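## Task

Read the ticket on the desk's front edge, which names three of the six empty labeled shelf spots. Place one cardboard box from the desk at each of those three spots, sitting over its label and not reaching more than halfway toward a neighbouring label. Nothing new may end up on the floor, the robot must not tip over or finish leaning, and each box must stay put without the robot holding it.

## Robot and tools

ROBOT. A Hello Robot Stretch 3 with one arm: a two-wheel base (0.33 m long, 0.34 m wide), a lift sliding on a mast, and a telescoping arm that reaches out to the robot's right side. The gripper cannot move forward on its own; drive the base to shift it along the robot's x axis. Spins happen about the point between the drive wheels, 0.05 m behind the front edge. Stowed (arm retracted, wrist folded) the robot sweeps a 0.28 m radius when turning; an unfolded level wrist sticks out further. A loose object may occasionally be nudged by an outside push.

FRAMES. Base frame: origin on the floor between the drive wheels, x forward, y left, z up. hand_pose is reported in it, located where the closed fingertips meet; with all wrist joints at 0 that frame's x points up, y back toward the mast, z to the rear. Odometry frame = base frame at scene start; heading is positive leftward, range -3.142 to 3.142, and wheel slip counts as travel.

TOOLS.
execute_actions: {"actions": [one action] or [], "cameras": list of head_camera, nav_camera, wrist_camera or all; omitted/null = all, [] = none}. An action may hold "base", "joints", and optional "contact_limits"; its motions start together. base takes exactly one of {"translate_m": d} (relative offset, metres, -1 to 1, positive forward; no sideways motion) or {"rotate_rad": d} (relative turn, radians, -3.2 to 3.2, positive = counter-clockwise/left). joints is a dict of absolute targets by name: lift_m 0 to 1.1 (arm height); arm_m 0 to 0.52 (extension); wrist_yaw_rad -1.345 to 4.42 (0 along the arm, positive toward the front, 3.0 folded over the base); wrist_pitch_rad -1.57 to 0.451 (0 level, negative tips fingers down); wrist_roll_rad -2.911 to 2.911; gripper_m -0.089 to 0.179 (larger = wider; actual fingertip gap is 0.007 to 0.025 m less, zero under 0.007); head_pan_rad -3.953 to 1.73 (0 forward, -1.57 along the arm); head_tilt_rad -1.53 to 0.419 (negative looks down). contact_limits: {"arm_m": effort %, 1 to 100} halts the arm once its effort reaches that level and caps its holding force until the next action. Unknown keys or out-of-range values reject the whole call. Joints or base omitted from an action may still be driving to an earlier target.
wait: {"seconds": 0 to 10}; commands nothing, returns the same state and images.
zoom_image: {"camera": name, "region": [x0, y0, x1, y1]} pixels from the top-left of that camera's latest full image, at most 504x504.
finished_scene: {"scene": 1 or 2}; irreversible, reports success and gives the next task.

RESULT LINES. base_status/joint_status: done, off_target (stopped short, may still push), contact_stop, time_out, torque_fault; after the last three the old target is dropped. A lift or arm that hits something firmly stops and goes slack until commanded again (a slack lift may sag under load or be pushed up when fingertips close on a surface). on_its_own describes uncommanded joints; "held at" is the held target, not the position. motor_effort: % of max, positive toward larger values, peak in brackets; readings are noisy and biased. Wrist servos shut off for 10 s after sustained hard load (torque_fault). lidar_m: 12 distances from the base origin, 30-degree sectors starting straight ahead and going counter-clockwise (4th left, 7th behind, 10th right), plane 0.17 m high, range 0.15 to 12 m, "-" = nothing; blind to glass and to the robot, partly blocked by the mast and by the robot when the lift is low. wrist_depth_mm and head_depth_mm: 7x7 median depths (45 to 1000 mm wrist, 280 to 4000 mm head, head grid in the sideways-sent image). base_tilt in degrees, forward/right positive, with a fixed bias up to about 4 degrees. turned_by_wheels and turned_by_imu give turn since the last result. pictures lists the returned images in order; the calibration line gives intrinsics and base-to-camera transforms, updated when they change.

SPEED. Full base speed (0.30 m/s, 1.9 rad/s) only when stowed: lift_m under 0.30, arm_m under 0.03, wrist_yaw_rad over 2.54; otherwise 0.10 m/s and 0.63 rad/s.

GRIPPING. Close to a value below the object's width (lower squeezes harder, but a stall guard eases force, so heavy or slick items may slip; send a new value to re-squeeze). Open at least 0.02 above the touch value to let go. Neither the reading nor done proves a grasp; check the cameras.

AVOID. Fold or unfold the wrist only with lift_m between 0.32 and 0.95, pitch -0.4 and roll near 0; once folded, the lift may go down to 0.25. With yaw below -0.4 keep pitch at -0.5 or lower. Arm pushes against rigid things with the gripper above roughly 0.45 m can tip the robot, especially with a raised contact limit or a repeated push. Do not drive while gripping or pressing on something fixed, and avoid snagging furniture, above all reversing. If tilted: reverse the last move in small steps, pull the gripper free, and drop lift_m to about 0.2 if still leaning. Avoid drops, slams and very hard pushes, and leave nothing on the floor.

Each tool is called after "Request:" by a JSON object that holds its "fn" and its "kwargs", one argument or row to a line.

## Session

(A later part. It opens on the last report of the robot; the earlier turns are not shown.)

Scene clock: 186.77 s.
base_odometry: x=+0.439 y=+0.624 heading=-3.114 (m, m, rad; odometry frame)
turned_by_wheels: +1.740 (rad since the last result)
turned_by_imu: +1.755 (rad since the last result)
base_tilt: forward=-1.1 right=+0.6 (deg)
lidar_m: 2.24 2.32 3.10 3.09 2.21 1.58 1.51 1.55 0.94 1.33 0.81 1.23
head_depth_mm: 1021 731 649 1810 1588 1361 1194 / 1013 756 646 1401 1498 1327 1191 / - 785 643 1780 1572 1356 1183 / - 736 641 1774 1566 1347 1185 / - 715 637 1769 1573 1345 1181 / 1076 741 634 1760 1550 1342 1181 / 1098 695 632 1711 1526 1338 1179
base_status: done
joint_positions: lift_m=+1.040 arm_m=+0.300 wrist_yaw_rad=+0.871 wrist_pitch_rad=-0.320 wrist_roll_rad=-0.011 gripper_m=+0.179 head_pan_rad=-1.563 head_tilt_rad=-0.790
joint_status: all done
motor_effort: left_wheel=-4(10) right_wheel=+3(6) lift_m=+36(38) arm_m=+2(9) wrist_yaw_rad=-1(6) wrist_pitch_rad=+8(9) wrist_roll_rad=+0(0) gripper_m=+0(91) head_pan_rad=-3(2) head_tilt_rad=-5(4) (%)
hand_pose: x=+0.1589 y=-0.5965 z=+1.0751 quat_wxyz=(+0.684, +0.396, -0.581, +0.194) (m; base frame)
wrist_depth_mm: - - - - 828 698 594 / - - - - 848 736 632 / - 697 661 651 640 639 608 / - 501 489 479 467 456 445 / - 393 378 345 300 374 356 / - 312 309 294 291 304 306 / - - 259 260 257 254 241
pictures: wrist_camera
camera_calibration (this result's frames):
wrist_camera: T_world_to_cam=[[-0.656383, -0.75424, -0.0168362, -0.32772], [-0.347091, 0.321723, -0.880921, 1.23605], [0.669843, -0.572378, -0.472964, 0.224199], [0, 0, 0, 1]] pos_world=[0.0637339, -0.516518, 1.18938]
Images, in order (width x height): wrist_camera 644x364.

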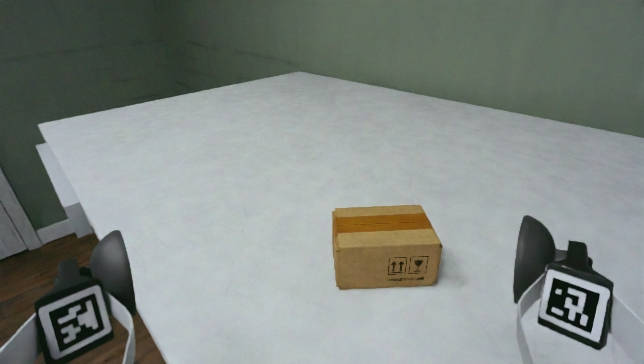

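Request:
{"fn": "execute_actions", "kwargs": {
  "actions": [
    {"base":{"translate_m":0.053},"joints":{"arm_m":0.418,"lift_m":1.02}}
  ],
  "cameras": []
}}

Request:
{"fn": "execute_actions", "kwargs": {
  "actions": [
    {"joints":{"lift_m":0.954}}
  ],
  "cameras": ["wrist_camera"]
}}

Request:
{"fn": "execute_actions", "kwargs": {
  "actions": [
    {"joints":{"gripper_m":0.045}}
  ],
  "cameras": []
}}

Request:
{"fn": "execute_actions", "kwargs": {
  "actions": [
    {"joints":{"lift_m":0.99}}
  ],
  "cameras": ["wrist_camera"]
}}

Scene clock: 190.50 s.
base_odometry: x=+0.386 y=+0.623 heading=-3.114 (m, m, rad; odometry frame)
turned_by_wheels: +0.000 (rad since the last result)
turned_by_imu: +0.000 (rad since the last result)
base_tilt: forward=-1.1 right=+0.6 (deg)
lidar_m: 2.18 2.27 3.04 3.10 2.29 1.63 1.55 1.60 0.96 1.33 0.79 1.83
head_depth_mm: - 708 650 1742 1573 1343 1197 / 1073 789 646 1753 1500 1357 1196 / 1007 785 643 1778 1570 1355 1189 / - 782 639 1770 1569 1349 1184 / - 746 639 1770 1563 1343 1184 / 1110 713 634 1760 1559 1343 1183 / 1096 680 632 1406 1521 1340 1179
base_status: done
joint_positions: lift_m=+1.020 arm_m=+0.418 wrist_yaw_rad=+0.871 wrist_pitch_rad=-0.320 wrist_roll_rad=-0.011 gripper_m=+0.179 head_pan_rad=-1.563 head_tilt_rad=-0.790
joint_status: all done
motor_effort: left_wheel=-4(6) right_wheel=+2(9) lift_m=+30(29) arm_m=+3(3) wrist_yaw_rad=-1(2) wrist_pitch_rad=+8(8) wrist_roll_rad=+0(0) gripper_m=+0(1) head_pan_rad=-2(1) head_tilt_rad=-4(4) (%)
hand_pose: x=+0.1589 y=-0.7145 z=+1.0554 quat_wxyz=(+0.684, +0.396, -0.581, +0.194) (m; base frame)
wrist_depth_mm: - - - 893 725 589 509 / - - - 880 764 614 520 / 651 630 609 604 588 576 537 / 456 447 437 432 430 418 408 / 356 356 344 338 338 343 326 / 296 284 282 212 275 272 278 / - 238 231 181 222 232 221
pictures: none
No camera images: the call's "cameras" was empty. Leave "cameras" out to get every camera's image.

Scene clock: 191.93 s.
base_odometry: x=+0.386 y=+0.623 heading=-3.114 (m, m, rad; odometry frame)
turned_by_wheels: +0.000 (rad since the last result)
turned_by_imu: +0.000 (rad since the last result)
base_tilt: forward=-1.1 right=+0.7 (deg)
lidar_m: 2.18 2.26 3.01 3.08 2.29 1.63 1.56 1.60 0.96 1.33 0.79 1.83
head_depth_mm: 1155 - - 1273 1581 1349 1193 / - 756 646 1758 1504 1352 1190 / - 755 645 1790 1571 1354 1191 / - 693 641 1776 1562 1350 1191 / 1125 - 638 1768 1556 1340 1184 / 1111 710 635 1759 1557 1346 1180 / 1098 681 632 1399 1516 1336 1180
base_status: not commanded
joint_positions: lift_m=+0.954 arm_m=+0.418 wrist_yaw_rad=+0.871 wrist_pitch_rad=-0.320 wrist_roll_rad=-0.011 gripper_m=+0.179 head_pan_rad=-1.563 head_tilt_rad=-0.790
joint_status: all done
motor_effort: left_wheel=-4(4) right_wheel=+3(4) lift_m=+29(28) arm_m=+3(3) wrist_yaw_rad=-2(2) wrist_pitch_rad=+8(8) wrist_roll_rad=+0(0) gripper_m=+0(0) head_pan_rad=-2(2) head_tilt_rad=-6(5) (%)
hand_pose: x=+0.1589 y=-0.7145 z=+0.9894 quat_wxyz=(+0.684, +0.396, -0.581, +0.194) (m; base frame)
wrist_depth_mm: - - - 884 724 597 508 / - 733 685 663 639 587 517 / 448 433 427 413 407 394 384 / 314 310 301 298 291 290 283 / 243 245 218 153 166 236 227 / 206 196 139 137 141 188 192 / - 165 156 153 153 159 153
pictures: wrist_camera
camera_calibration (this result's frames):
wrist_camera: T_world_to_cam=[[-0.656406, -0.75422, -0.0168364, -0.418145], [-0.34706, 0.321715, -0.880937, 1.19848], [0.669837, -0.572409, -0.472935, 0.116057], [0, 0, 0, 1]] pos_world=[0.0637314, -0.634509, 1.10363]
Images, in order (width x height): wrist_camera 644x364.

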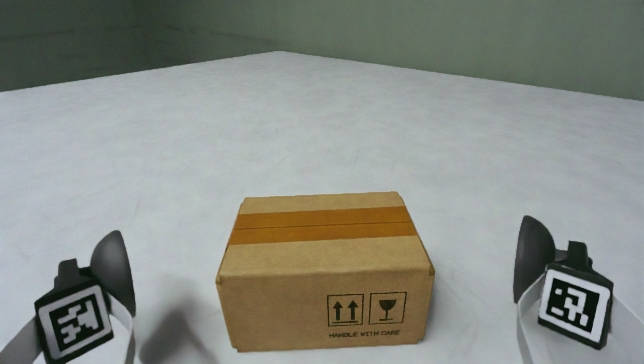

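Scene clock: 193.77 s.
base_odometry: x=+0.386 y=+0.623 heading=-3.114 (m, m, rad; odometry frame)
turned_by_wheels: +0.000 (rad since the last result)
turned_by_imu: +0.000 (rad since the last result)
base_tilt: forward=-1.1 right=+0.6 (deg)
lidar_m: 2.18 2.26 3.02 3.10 2.29 1.63 1.56 1.60 0.95 1.33 0.79 1.82
head_depth_mm: 1158 - - 1278 1576 1345 1197 / - 754 647 1754 1496 1358 1193 / - 753 644 1776 1570 1352 1188 / - 692 640 1765 1566 1349 1186 / 1123 - 638 1758 1562 1344 1184 / 1115 712 635 1750 1559 1339 1181 / 1095 684 632 1399 1521 1340 1176
base_status: not commanded
joint_positions: lift_m=+0.954 arm_m=+0.418 wrist_yaw_rad=+0.871 wrist_pitch_rad=-0.322 wrist_roll_rad=-0.011 gripper_m=+0.046 head_pan_rad=-1.563 head_tilt_rad=-0.790
joint_status: all done
motor_effort: left_wheel=-4(4) right_wheel=+3(3) lift_m=+30(30) arm_m=+3(3) wrist_yaw_rad=-1(1) wrist_pitch_rad=+9(9) wrist_roll_rad=+0(0) gripper_m=-19(99) head_pan_rad=-2(1) head_tilt_rad=-4(5) (%)
hand_pose: x=+0.1587 y=-0.7144 z=+0.9889 quat_wxyz=(+0.684, +0.396, -0.581, +0.194) (m; base frame)
wrist_depth_mm: - - - 890 704 601 502 / - 708 690 652 642 579 514 / 443 434 420 411 400 394 377 / 312 308 301 297 289 287 281 / 241 239 161 152 153 225 223 / 196 197 133 134 133 189 185 / 165 161 151 147 151 155 158
pictures: none
No camera images: the call's "cameras" was empty. Leave "cameras" out to get every camera's image.

Scene clock: 194.90 s.
base_odometry: x=+0.386 y=+0.623 heading=-3.114 (m, m, rad; odometry frame)
turned_by_wheels: +0.000 (rad since the last result)
turned_by_imu: +0.000 (rad since the last result)
base_tilt: forward=-1.1 right=+0.7 (deg)
lidar_m: 2.18 2.26 3.03 3.10 2.29 1.63 1.56 1.60 0.96 1.33 0.79 1.82
head_depth_mm: - - 649 1747 1588 1351 1197 / - 758 647 1751 1497 1362 1194 / - 786 643 1774 1573 1353 1187 / - 749 642 1777 1561 1347 1185 / 1126 716 637 1769 1567 1346 1182 / 1045 709 635 1758 1552 1340 1181 / 1093 678 631 1396 1515 1338 1179
base_status: not commanded
joint_positions: lift_m=+0.990 arm_m=+0.418 wrist_yaw_rad=+0.871 wrist_pitch_rad=-0.325 wrist_roll_rad=-0.011 gripper_m=+0.046 head_pan_rad=-1.563 head_tilt_rad=-0.790
joint_status: all done
motor_effort: left_wheel=-4(4) right_wheel=+3(3) lift_m=+37(39) arm_m=+3(3) wrist_yaw_rad=-1(2) wrist_pitch_rad=+10(10) wrist_roll_rad=+0(0) gripper_m=-19(19) head_pan_rad=-2(2) head_tilt_rad=-5(4) (%)
hand_pose: x=+0.1584 y=-0.7142 z=+1.0238 quat_wxyz=(+0.684, +0.397, -0.580, +0.193) (m; base frame)
wrist_depth_mm: - - - 885 728 596 512 / - - 852 827 710 609 528 / 548 531 511 501 488 480 470 / 387 380 378 369 359 354 348 / 299 294 160 153 155 280 278 / 245 244 134 134 134 236 230 / 206 200 150 146 151 192 196
pictures: wrist_camera
camera_calibration (this result's frames):
wrist_camera: T_world_to_cam=[[-0.656504, -0.754137, -0.0167459, -0.417607], [-0.350694, 0.324796, -0.878363, 1.22869], [0.667845, -0.570776, -0.477701, 0.139198], [0, 0, 0, 1]] pos_world=[0.0637722, -0.634557, 1.13874]
Images, in order (width x height): wrist_camera 644x364.

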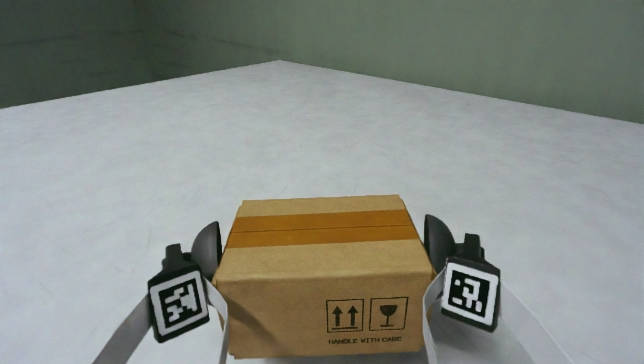

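Request:
{"fn": "execute_actions", "kwargs": {
  "actions": [
    {"joints":{"arm_m":0.0}}
  ],
  "cameras": []
}}

Request:
{"fn": "execute_actions", "kwargs": {
  "actions": [
    {"base":{"rotate_rad":1.79},"joints":{"lift_m":0.63,"wrist_yaw_rad":1.5,"wrist_pitch_rad":-0.4}}
  ],
  "cameras": []
}}

Request:
{"fn": "execute_actions", "kwargs": {
  "actions": [
    {"base":{"translate_m":0.6},"joints":{"lift_m":0.29,"wrist_yaw_rad":2.6}}
  ],
  "cameras": []
}}

Request:
{"fn": "execute_actions", "kwargs": {
  "actions": [
    {"base":{"translate_m":1}}
  ],
  "cameras": []
}}

Request:
{"fn": "execute_actions", "kwargs": {
  "actions": [
    {"base":{"translate_m":0.89}}
  ],
  "cameras": []
}}

Request:
{"fn": "execute_actions", "kwargs": {
  "actions": [
    {"base":{"rotate_rad":1.39},"joints":{"lift_m":0.7,"wrist_yaw_rad":0,"wrist_pitch_rad":-0.3}}
  ],
  "cameras": ["wrist_camera"]
}}

Scene clock: 200.83 s.
base_odometry: x=+0.386 y=+0.623 heading=-3.114 (m, m, rad; odometry frame)
turned_by_wheels: +0.000 (rad since the last result)
turned_by_imu: +0.001 (rad since the last result)
base_tilt: forward=-1.1 right=+0.6 (deg)
lidar_m: 2.18 2.26 3.01 3.11 2.29 1.63 1.55 1.60 0.96 1.33 0.79 1.83
head_depth_mm: 1154 758 - - - 1332 1197 / 1148 790 626 - - 1305 1192 / 1138 785 621 - - - 1189 / 1126 783 630 - - 1297 1187 / 1119 776 639 1763 - 1298 1184 / 1111 773 624 - - 1330 1180 / 1100 767 611 - - 1339 1177
base_status: not commanded
joint_positions: lift_m=+0.990 arm_m=+0.000 wrist_yaw_rad=+0.871 wrist_pitch_rad=-0.326 wrist_roll_rad=-0.011 gripper_m=+0.046 head_pan_rad=-1.563 head_tilt_rad=-0.790
joint_status: all done
motor_effort: left_wheel=-4(4) right_wheel=+4(3) lift_m=+37(37) arm_m=-1(3) wrist_yaw_rad=-2(1) wrist_pitch_rad=+10(10) wrist_roll_rad=+0(0) gripper_m=-20(19) head_pan_rad=-3(3) head_tilt_rad=-4(4) (%)
hand_pose: x=+0.1584 y=-0.2966 z=+1.0237 quat_wxyz=(+0.684, +0.397, -0.580, +0.192) (m; base frame)
wrist_depth_mm: - - - - - 975 807 / - - 843 832 791 763 737 / - - 705 551 497 486 481 / - - - - 410 359 352 / - - 160 151 154 - 291 / - - 134 134 133 - - / - - 150 147 151 - -
pictures: none
No camera images: the call's "cameras" was empty. Leave "cameras" out to get every camera's image.

Scene clock: 204.93 s.
base_odometry: x=+0.386 y=+0.623 heading=-1.324 (m, m, rad; odometry frame)
turned_by_wheels: +1.790 (rad since the last result)
turned_by_imu: +1.806 (rad since the last result)
base_tilt: forward=-1.1 right=+0.6 (deg)
lidar_m: 3.08 1.89 1.56 1.56 1.61 0.96 0.79 0.91 2.19 2.18 2.45 3.12
head_depth_mm: 1931 2166 2354 1890 1579 1361 1205 / 1953 2202 2344 1887 1581 1351 1232 / 1976 2236 2350 1880 1574 1354 - / 2002 2265 2322 1862 1569 1350 1227 / 2034 2325 2304 1864 1561 1347 1194 / 2064 2370 2298 1866 1555 1340 1202 / 2094 2419 2290 1855 1559 1337 1188
base_status: done
joint_positions: lift_m=+0.630 arm_m=+0.000 wrist_yaw_rad=+1.497 wrist_pitch_rad=-0.424 wrist_roll_rad=-0.011 gripper_m=+0.046 head_pan_rad=-1.563 head_tilt_rad=-0.790
joint_status: all done
motor_effort: left_wheel=-4(10) right_wheel=+4(8) lift_m=+30(31) arm_m=-1(1) wrist_yaw_rad=+4(7) wrist_pitch_rad=+10(9) wrist_roll_rad=+0(0) gripper_m=-20(20) head_pan_rad=-2(2) head_tilt_rad=-5(4) (%)
hand_pose: x=+0.2016 y=-0.1618 z=+0.6413 quat_wxyz=(+0.610, +0.578, -0.401, +0.364) (m; base frame)
wrist_depth_mm: - - - - - - - / - - - - - - - / - - - - - - - / - - - - - - - / - - 161 153 155 - - / 920 920 134 135 133 896 856 / 806 777 150 146 151 753 780
pictures: none
No camera images: the call's "cameras" was empty. Leave "cameras" out to get every camera's image.

Scene clock: 210.67 s.
base_odometry: x=+0.533 y=+0.041 heading=-1.324 (m, m, rad; odometry frame)
turned_by_wheels: +0.000 (rad since the last result)
turned_by_imu: -0.001 (rad since the last result)
base_tilt: forward=-1.1 right=+0.7 (deg)
lidar_m: 2.51 1.76 1.45 1.45 1.61 1.48 1.39 1.47 2.30 2.28 2.57 2.56
head_depth_mm: 2019 2293 2345 1890 1584 1360 1193 / 2050 2316 2342 1892 1577 1359 1189 / 2093 2377 2343 1874 1569 1351 1191 / 2118 2405 2304 1878 1569 1344 1184 / 2154 2438 2314 1871 1561 1339 1185 / 2191 2476 2316 1863 1556 1343 1179 / 2227 2515 2289 1852 1554 1340 1181
base_status: done
joint_positions: lift_m=+0.290 arm_m=+0.000 wrist_yaw_rad=+2.597 wrist_pitch_rad=-0.425 wrist_roll_rad=-0.011 gripper_m=+0.046 head_pan_rad=-1.563 head_tilt_rad=-0.790
joint_status: all done
motor_effort: left_wheel=-4(11) right_wheel=+3(10) lift_m=+31(29) arm_m=-1(1) wrist_yaw_rad=+3(7) wrist_pitch_rad=+10(10) wrist_roll_rad=+0(0) gripper_m=-19(19) head_pan_rad=-3(3) head_tilt_rad=-6(5) (%)
hand_pose: x=+0.0944 y=+0.0460 z=+0.3012 quat_wxyz=(+0.330, +0.702, -0.040, +0.630) (m; base frame)
wrist_depth_mm: - - - - - - - / - - - - - - - / 951 922 968 928 897 887 877 / 745 734 734 723 725 714 699 / 606 599 160 153 154 586 573 / 518 510 133 134 133 506 492 / 464 - 145 147 151 423 429
pictures: none
No camera images: the call's "cameras" was empty. Leave "cameras" out to get every camera's image.

Scene clock: 215.73 s.
base_odometry: x=+0.777 y=-0.929 heading=-1.324 (m, m, rad; odometry frame)
turned_by_wheels: +0.000 (rad since the last result)
turned_by_imu: -0.003 (rad since the last result)
base_tilt: forward=-1.1 right=+0.6 (deg)
lidar_m: 1.73 1.55 1.27 1.27 1.40 2.24 2.38 3.01 2.50 2.36 2.05 1.65
head_depth_mm: 2201 2490 2356 1900 1594 1362 1195 / 2238 2528 2338 1891 1577 1359 1189 / 2267 2556 2335 1875 1572 1359 1189 / 2291 2591 2308 1873 1570 1353 1181 / 2328 2645 2342 1863 1563 1342 1181 / 2346 2675 2298 1861 1562 1344 1179 / 2362 2374 2293 1858 1548 1343 1179
base_status: done
joint_positions: lift_m=+0.290 arm_m=+0.000 wrist_yaw_rad=+2.598 wrist_pitch_rad=-0.425 wrist_roll_rad=-0.011 gripper_m=+0.046 head_pan_rad=-1.563 head_tilt_rad=-0.790
joint_status: not commanded
motor_effort: left_wheel=-3(10) right_wheel=+3(11) lift_m=+31(31) arm_m=-1(1) wrist_yaw_rad=+3(2) wrist_pitch_rad=+10(10) wrist_roll_rad=+0(0) gripper_m=-19(20) head_pan_rad=-2(3) head_tilt_rad=-3(5) (%)
hand_pose: x=+0.0944 y=+0.0460 z=+0.3012 quat_wxyz=(+0.330, +0.702, -0.040, +0.630) (m; base frame)
wrist_depth_mm: - - - - - - - / - - - - - - - / 965 939 963 925 923 878 883 / 741 733 729 719 727 707 708 / 611 610 161 152 154 577 578 / 520 508 133 133 133 501 488 / 452 - 145 147 151 418 435
pictures: none
No camera images: the call's "cameras" was empty. Leave "cameras" out to get every camera's image.

Scene clock: 220.47 s.
base_odometry: x=+0.994 y=-1.792 heading=-1.324 (m, m, rad; odometry frame)
turned_by_wheels: +0.000 (rad since the last result)
turned_by_imu: -0.002 (rad since the last result)
base_tilt: forward=-1.1 right=+0.6 (deg)
lidar_m: 0.90 0.88 1.11 1.11 1.22 1.94 3.27 3.26 2.67 1.67 1.01 0.66
head_depth_mm: 2357 2652 2351 1894 1586 1360 1194 / 2374 2693 2350 1881 1578 1360 1191 / 2400 2687 2351 1886 1581 1361 1185 / 2407 2319 2321 1870 1568 1352 1185 / 2440 2434 2312 1871 1567 1344 1186 / 2512 2743 2237 1857 1558 1341 1185 / 1507 1669 1870 1759 1554 1341 1179
base_status: done
joint_positions: lift_m=+0.290 arm_m=+0.000 wrist_yaw_rad=+2.598 wrist_pitch_rad=-0.425 wrist_roll_rad=-0.011 gripper_m=+0.046 head_pan_rad=-1.563 head_tilt_rad=-0.790
joint_status: not commanded
motor_effort: left_wheel=-3(10) right_wheel=+2(11) lift_m=+31(31) arm_m=-1(1) wrist_yaw_rad=+3(3) wrist_pitch_rad=+10(10) wrist_roll_rad=+0(0) gripper_m=-19(19) head_pan_rad=-2(2) head_tilt_rad=-4(5) (%)
hand_pose: x=+0.0944 y=+0.0460 z=+0.3012 quat_wxyz=(+0.330, +0.702, -0.040, +0.630) (m; base frame)
wrist_depth_mm: 864 965 - - - 795 734 / 955 - - - - 859 752 / 903 993 954 920 887 730 678 / 747 746 732 734 727 682 581 / 617 607 160 153 154 589 564 / 517 513 134 134 134 503 490 / 459 - 145 146 151 417 427
pictures: none
No camera images: the call's "cameras" was empty. Leave "cameras" out to get every camera's image.

Scene clock: 225.03 s.
base_odometry: x=+0.994 y=-1.792 heading=+0.065 (m, m, rad; odometry frame)
turned_by_wheels: +1.390 (rad since the last result)
turned_by_imu: +1.402 (rad since the last result)
base_tilt: forward=-1.1 right=+0.7 (deg)
lidar_m: 1.11 1.15 1.57 3.77 3.32 2.75 2.24 1.01 0.66 0.68 0.88 1.15
head_depth_mm: 865 984 1141 1350 1535 1357 1250 / 820 647 819 1307 1539 1353 - / 762 894 1011 931 1200 1326 - / 756 894 1029 955 1364 619 - / 748 891 1031 950 1408 1295 1182 / 743 891 1027 945 1400 1295 1181 / 735 889 1024 942 1397 1295 1180
base_status: done
joint_positions: lift_m=+0.700 arm_m=+0.000 wrist_yaw_rad=+0.003 wrist_pitch_rad=-0.330 wrist_roll_rad=-0.011 gripper_m=+0.046 head_pan_rad=-1.563 head_tilt_rad=-0.790
joint_status: all done
motor_effort: left_wheel=-4(13) right_wheel=+2(10) lift_m=+37(41) arm_m=-1(1) wrist_yaw_rad=-3(6) wrist_pitch_rad=+12(13) wrist_roll_rad=+0(0) gripper_m=-20(21) head_pan_rad=-2(2) head_tilt_rad=-5(5) (%)
hand_pose: x=-0.0208 y=-0.3798 z=+0.7327 quat_wxyz=(+0.702, +0.118, -0.693, -0.115) (m; base frame)
wrist_depth_mm: 587 588 582 598 497 670 675 / 620 623 642 638 506 693 720 / 598 574 552 548 478 763 777 / 473 436 460 441 452 822 824 / 739 784 161 152 154 918 873 / 746 860 133 134 133 - 885 / 723 803 150 147 151 892 849
pictures: wrist_camera
camera_calibration (this result's frames):
wrist_camera: T_world_to_cam=[[-0.999766, 0.0137823, -0.0166595, -0.0035164], [0.0212387, 0.481656, -0.876103, 0.867191], [-0.00405057, -0.876252, -0.481836, 0.183719], [0, 0, 0, 1]] pos_world=[-0.0211894, -0.256655, 0.848212]
Images, in order (width x height): wrist_camera 644x364.

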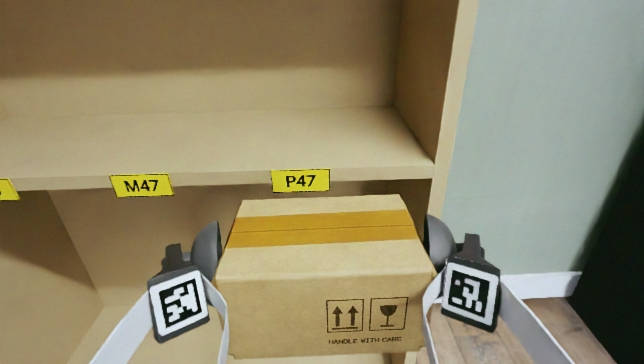

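Request:
{"fn": "execute_actions", "kwargs": {
  "actions": [
    {"base":{"translate_m":0.022},"joints":{"arm_m":0.365,"lift_m":0.685}}
  ],
  "cameras": []
}}

Scene clock: 229.53 s.
base_odometry: x=+1.016 y=-1.790 heading=+0.065 (m, m, rad; odometry frame)
turned_by_wheels: +0.000 (rad since the last result)
turned_by_imu: +0.001 (rad since the last result)
base_tilt: forward=-1.1 right=+0.6 (deg)
lidar_m: 1.09 1.13 1.53 3.28 3.34 2.78 2.26 1.02 0.66 0.77 0.86 1.13
head_depth_mm: 863 950 1137 1350 1542 1386 1216 / 766 712 773 1275 1541 - - / 762 896 1025 - 1369 1299 1190 / 755 893 1023 - 1412 1295 1192 / 749 889 1028 925 1399 1295 1179 / 742 892 1027 945 1396 1291 1181 / 735 890 1023 944 1392 1287 1181
base_status: done
joint_positions: lift_m=+0.685 arm_m=+0.365 wrist_yaw_rad=+0.002 wrist_pitch_rad=-0.330 wrist_roll_rad=-0.011 gripper_m=+0.046 head_pan_rad=-1.563 head_tilt_rad=-0.790
joint_status: all done
motor_effort: left_wheel=-4(7) right_wheel=+3(7) lift_m=+30(31) arm_m=+3(4) wrist_yaw_rad=-2(3) wrist_pitch_rad=+12(12) wrist_roll_rad=+0(0) gripper_m=-20(19) head_pan_rad=-2(2) head_tilt_rad=-5(4) (%)
hand_pose: x=-0.0211 y=-0.7443 z=+0.7180 quat_wxyz=(+0.702, +0.118, -0.693, -0.115) (m; base frame)
wrist_depth_mm: 257 259 258 260 260 259 206 / 275 277 278 278 281 272 208 / 298 297 299 301 299 293 210 / 323 327 323 320 321 316 210 / 296 294 162 152 154 279 212 / 243 243 134 134 133 235 214 / 205 199 150 146 151 192 195
pictures: none
No camera images: the call's "cameras" was empty. Leave "cameras" out to get every camera's image.

Request:
{"fn": "execute_actions", "kwargs": {
  "actions": [
    {"joints":{"lift_m":0.651}}
  ],
  "cameras": []
}}

Request:
{"fn": "execute_actions", "kwargs": {
  "actions": [
    {"joints":{"gripper_m":0.15}}
  ],
  "cameras": []
}}

Request:
{"fn": "execute_actions", "kwargs": {
  "actions": [
    {"joints":{"arm_m":0.12,"head_pan_rad":-2.5,"head_tilt_rad":-0.55}}
  ]
}}

Scene clock: 231.60 s.
base_odometry: x=+1.016 y=-1.790 heading=+0.065 (m, m, rad; odometry frame)
turned_by_wheels: +0.000 (rad since the last result)
turned_by_imu: +0.000 (rad since the last result)
base_tilt: forward=-1.1 right=+0.6 (deg)
lidar_m: 1.09 1.13 1.54 3.29 3.35 2.78 2.26 1.02 0.67 0.77 0.86 1.13
head_depth_mm: 864 949 1139 1347 1545 1358 1195 / 767 711 774 1247 1550 - - / 760 896 1038 - 1378 1299 1191 / 755 892 1031 - 1412 1297 1189 / 749 891 1031 926 1400 1299 1185 / 741 890 1030 945 1393 1291 1180 / 735 888 1025 942 1394 1289 1177
base_status: not commanded
joint_positions: lift_m=+0.651 arm_m=+0.365 wrist_yaw_rad=+0.002 wrist_pitch_rad=-0.330 wrist_roll_rad=-0.011 gripper_m=+0.046 head_pan_rad=-1.563 head_tilt_rad=-0.790
joint_status: all done
motor_effort: left_wheel=-4(4) right_wheel=+3(3) lift_m=+30(31) arm_m=+3(3) wrist_yaw_rad=-3(2) wrist_pitch_rad=+12(13) wrist_roll_rad=+0(0) gripper_m=-20(20) head_pan_rad=-2(2) head_tilt_rad=-4(4) (%)
hand_pose: x=-0.0211 y=-0.7443 z=+0.6840 quat_wxyz=(+0.702, +0.118, -0.693, -0.115) (m; base frame)
wrist_depth_mm: 257 257 258 259 261 261 207 / 275 277 276 281 278 277 209 / 298 295 297 300 300 293 210 / 313 308 306 294 291 278 210 / 244 238 160 152 154 227 209 / 200 196 133 134 133 191 187 / 168 161 150 147 151 156 160
pictures: none
No camera images: the call's "cameras" was empty. Leave "cameras" out to get every camera's image.

Scene clock: 233.13 s.
base_odometry: x=+1.016 y=-1.790 heading=+0.065 (m, m, rad; odometry frame)
turned_by_wheels: +0.000 (rad since the last result)
turned_by_imu: +0.000 (rad since the last result)
base_tilt: forward=-1.1 right=+0.7 (deg)
lidar_m: 1.08 1.13 1.53 3.29 3.34 2.77 2.26 1.02 0.67 0.77 0.86 1.13
head_depth_mm: 864 946 1132 1353 1542 1365 1194 / 766 710 771 1244 1548 - - / 758 895 1031 - 1385 1299 1186 / 755 893 1034 - 1408 1296 1181 / 749 893 1027 927 1400 1293 1181 / 742 890 1026 946 1394 1289 1182 / 734 889 1027 942 1396 1295 1182
base_status: not commanded
joint_positions: lift_m=+0.651 arm_m=+0.365 wrist_yaw_rad=+0.002 wrist_pitch_rad=-0.322 wrist_roll_rad=-0.011 gripper_m=+0.150 head_pan_rad=-1.563 head_tilt_rad=-0.790
joint_status: all done
motor_effort: left_wheel=-4(4) right_wheel=+4(3) lift_m=+30(30) arm_m=+3(3) wrist_yaw_rad=-3(2) wrist_pitch_rad=+9(12) wrist_roll_rad=+0(0) gripper_m=+1(88) head_pan_rad=-1(2) head_tilt_rad=-5(5) (%)
hand_pose: x=-0.0211 y=-0.7452 z=+0.6860 quat_wxyz=(+0.702, +0.115, -0.694, -0.112) (m; base frame)
wrist_depth_mm: 255 257 258 258 261 259 208 / 272 276 276 280 279 273 208 / 297 298 297 300 300 295 209 / 312 311 307 305 297 278 211 / 245 250 222 158 171 242 212 / 201 - 140 138 139 - 190 / - 163 157 151 155 162 161
pictures: none
No camera images: the call's "cameras" was empty. Leave "cameras" out to get every camera's image.

Scene clock: 236.17 s.
base_odometry: x=+1.016 y=-1.790 heading=+0.065 (m, m, rad; odometry frame)
turned_by_wheels: +0.000 (rad since the last result)
turned_by_imu: +0.001 (rad since the last result)
base_tilt: forward=-1.1 right=+0.7 (deg)
lidar_m: 1.09 1.12 1.53 3.27 3.35 2.78 2.25 1.03 0.67 0.77 0.86 1.13
head_depth_mm: 2392 2585 2779 2478 1973 1591 1331 / 1473 1624 2716 2468 1975 1581 1328 / 1530 1606 1836 1878 1891 1582 1322 / 1410 1422 1705 1668 1748 1572 1323 / 1239 1037 1088 1225 1371 1492 1319 / 912 1005 1128 1273 1479 1572 1317 / 990 1096 1200 1321 1427 1493 1321
base_status: not commanded
joint_positions: lift_m=+0.651 arm_m=+0.120 wrist_yaw_rad=+0.002 wrist_pitch_rad=-0.321 wrist_roll_rad=-0.011 gripper_m=+0.150 head_pan_rad=-2.493 head_tilt_rad=-0.557
joint_status: all done
motor_effort: left_wheel=-4(4) right_wheel=+2(3) lift_m=+30(30) arm_m=-1(4) wrist_yaw_rad=-2(2) wrist_pitch_rad=+8(9) wrist_roll_rad=+0(0) gripper_m=-1(0) head_pan_rad=-2(29) head_tilt_rad=+4(23) (%)
hand_pose: x=-0.0211 y=-0.5008 z=+0.6862 quat_wxyz=(+0.702, +0.114, -0.694, -0.112) (m; base frame)
wrist_depth_mm: 472 480 479 477 475 298 544 / 515 505 512 500 507 303 594 / 452 444 430 361 409 328 637 / 323 317 309 310 319 312 704 / 649 649 649 657 627 396 787 / 692 - 696 726 624 - 833 / 662 764 758 755 650 820 835
pictures: head_camera (sideways: a quarter turn clockwise sets it upright), nav_camera (sideways: a quarter turn counterclockwise sets it upright), wrist_camera
camera_calibration (this result's frames):
head_camera: T_world_to_cam=[[0.408292, 0.292656, -0.864668, 1.13935], [0.578039, -0.816002, -0.00323788, 0.0058663], [-0.706518, -0.49849, -0.502334, 0.616518], [0, 0, 0, 1]] pos_world=[-0.0329971, -0.0213234, 1.29488]
nav_camera: T_world_to_cam=[[-0.374233, -0.299218, 0.877735, -1.09865], [-0.570669, 0.820375, 0.0363528, 0.0105002], [-0.730949, -0.487291, -0.477766, 0.589666], [0, 0, 0, 1]] pos_world=[0.025857, -0.0500109, 1.24566]
wrist_camera: T_world_to_cam=[[-0.999749, 0.0148302, -0.0168193, -0.0022699], [0.0218358, 0.473232, -0.880667, 0.883673], [-0.00510103, -0.880813, -0.473437, 0.0472052], [0, 0, 0, 1]] pos_world=[-0.0213243, -0.37657, 0.800532]
Images, in order (width x height): head_camera 896x504, nav_camera 672x504, wrist_camera 644x364.

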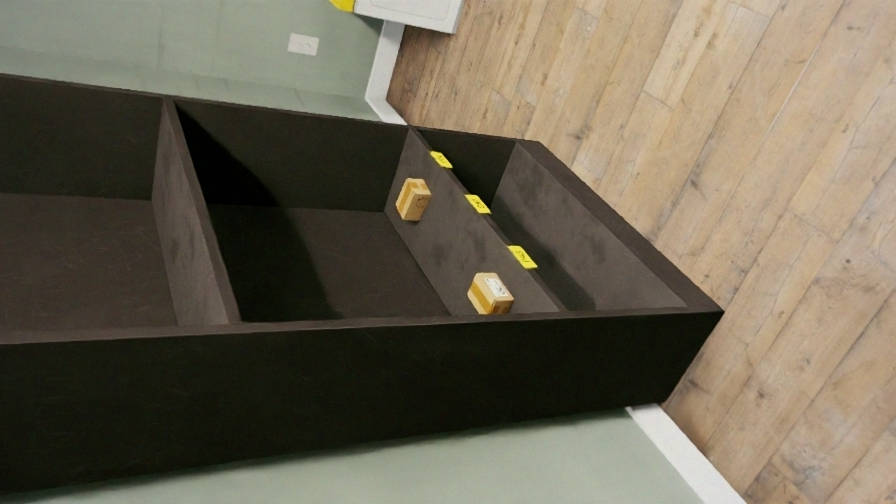

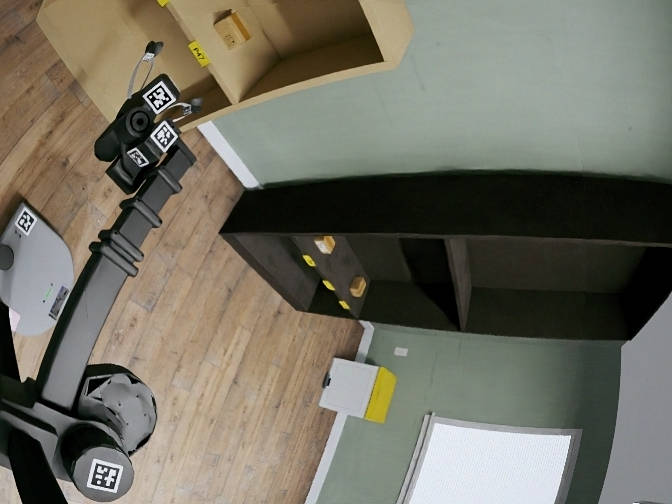

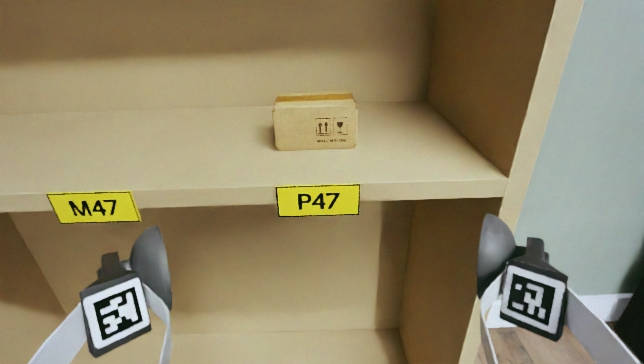

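Request:
{"fn": "finished_scene", "kwargs": {
  "scene": 2
}}

The scene is finished: the task was done.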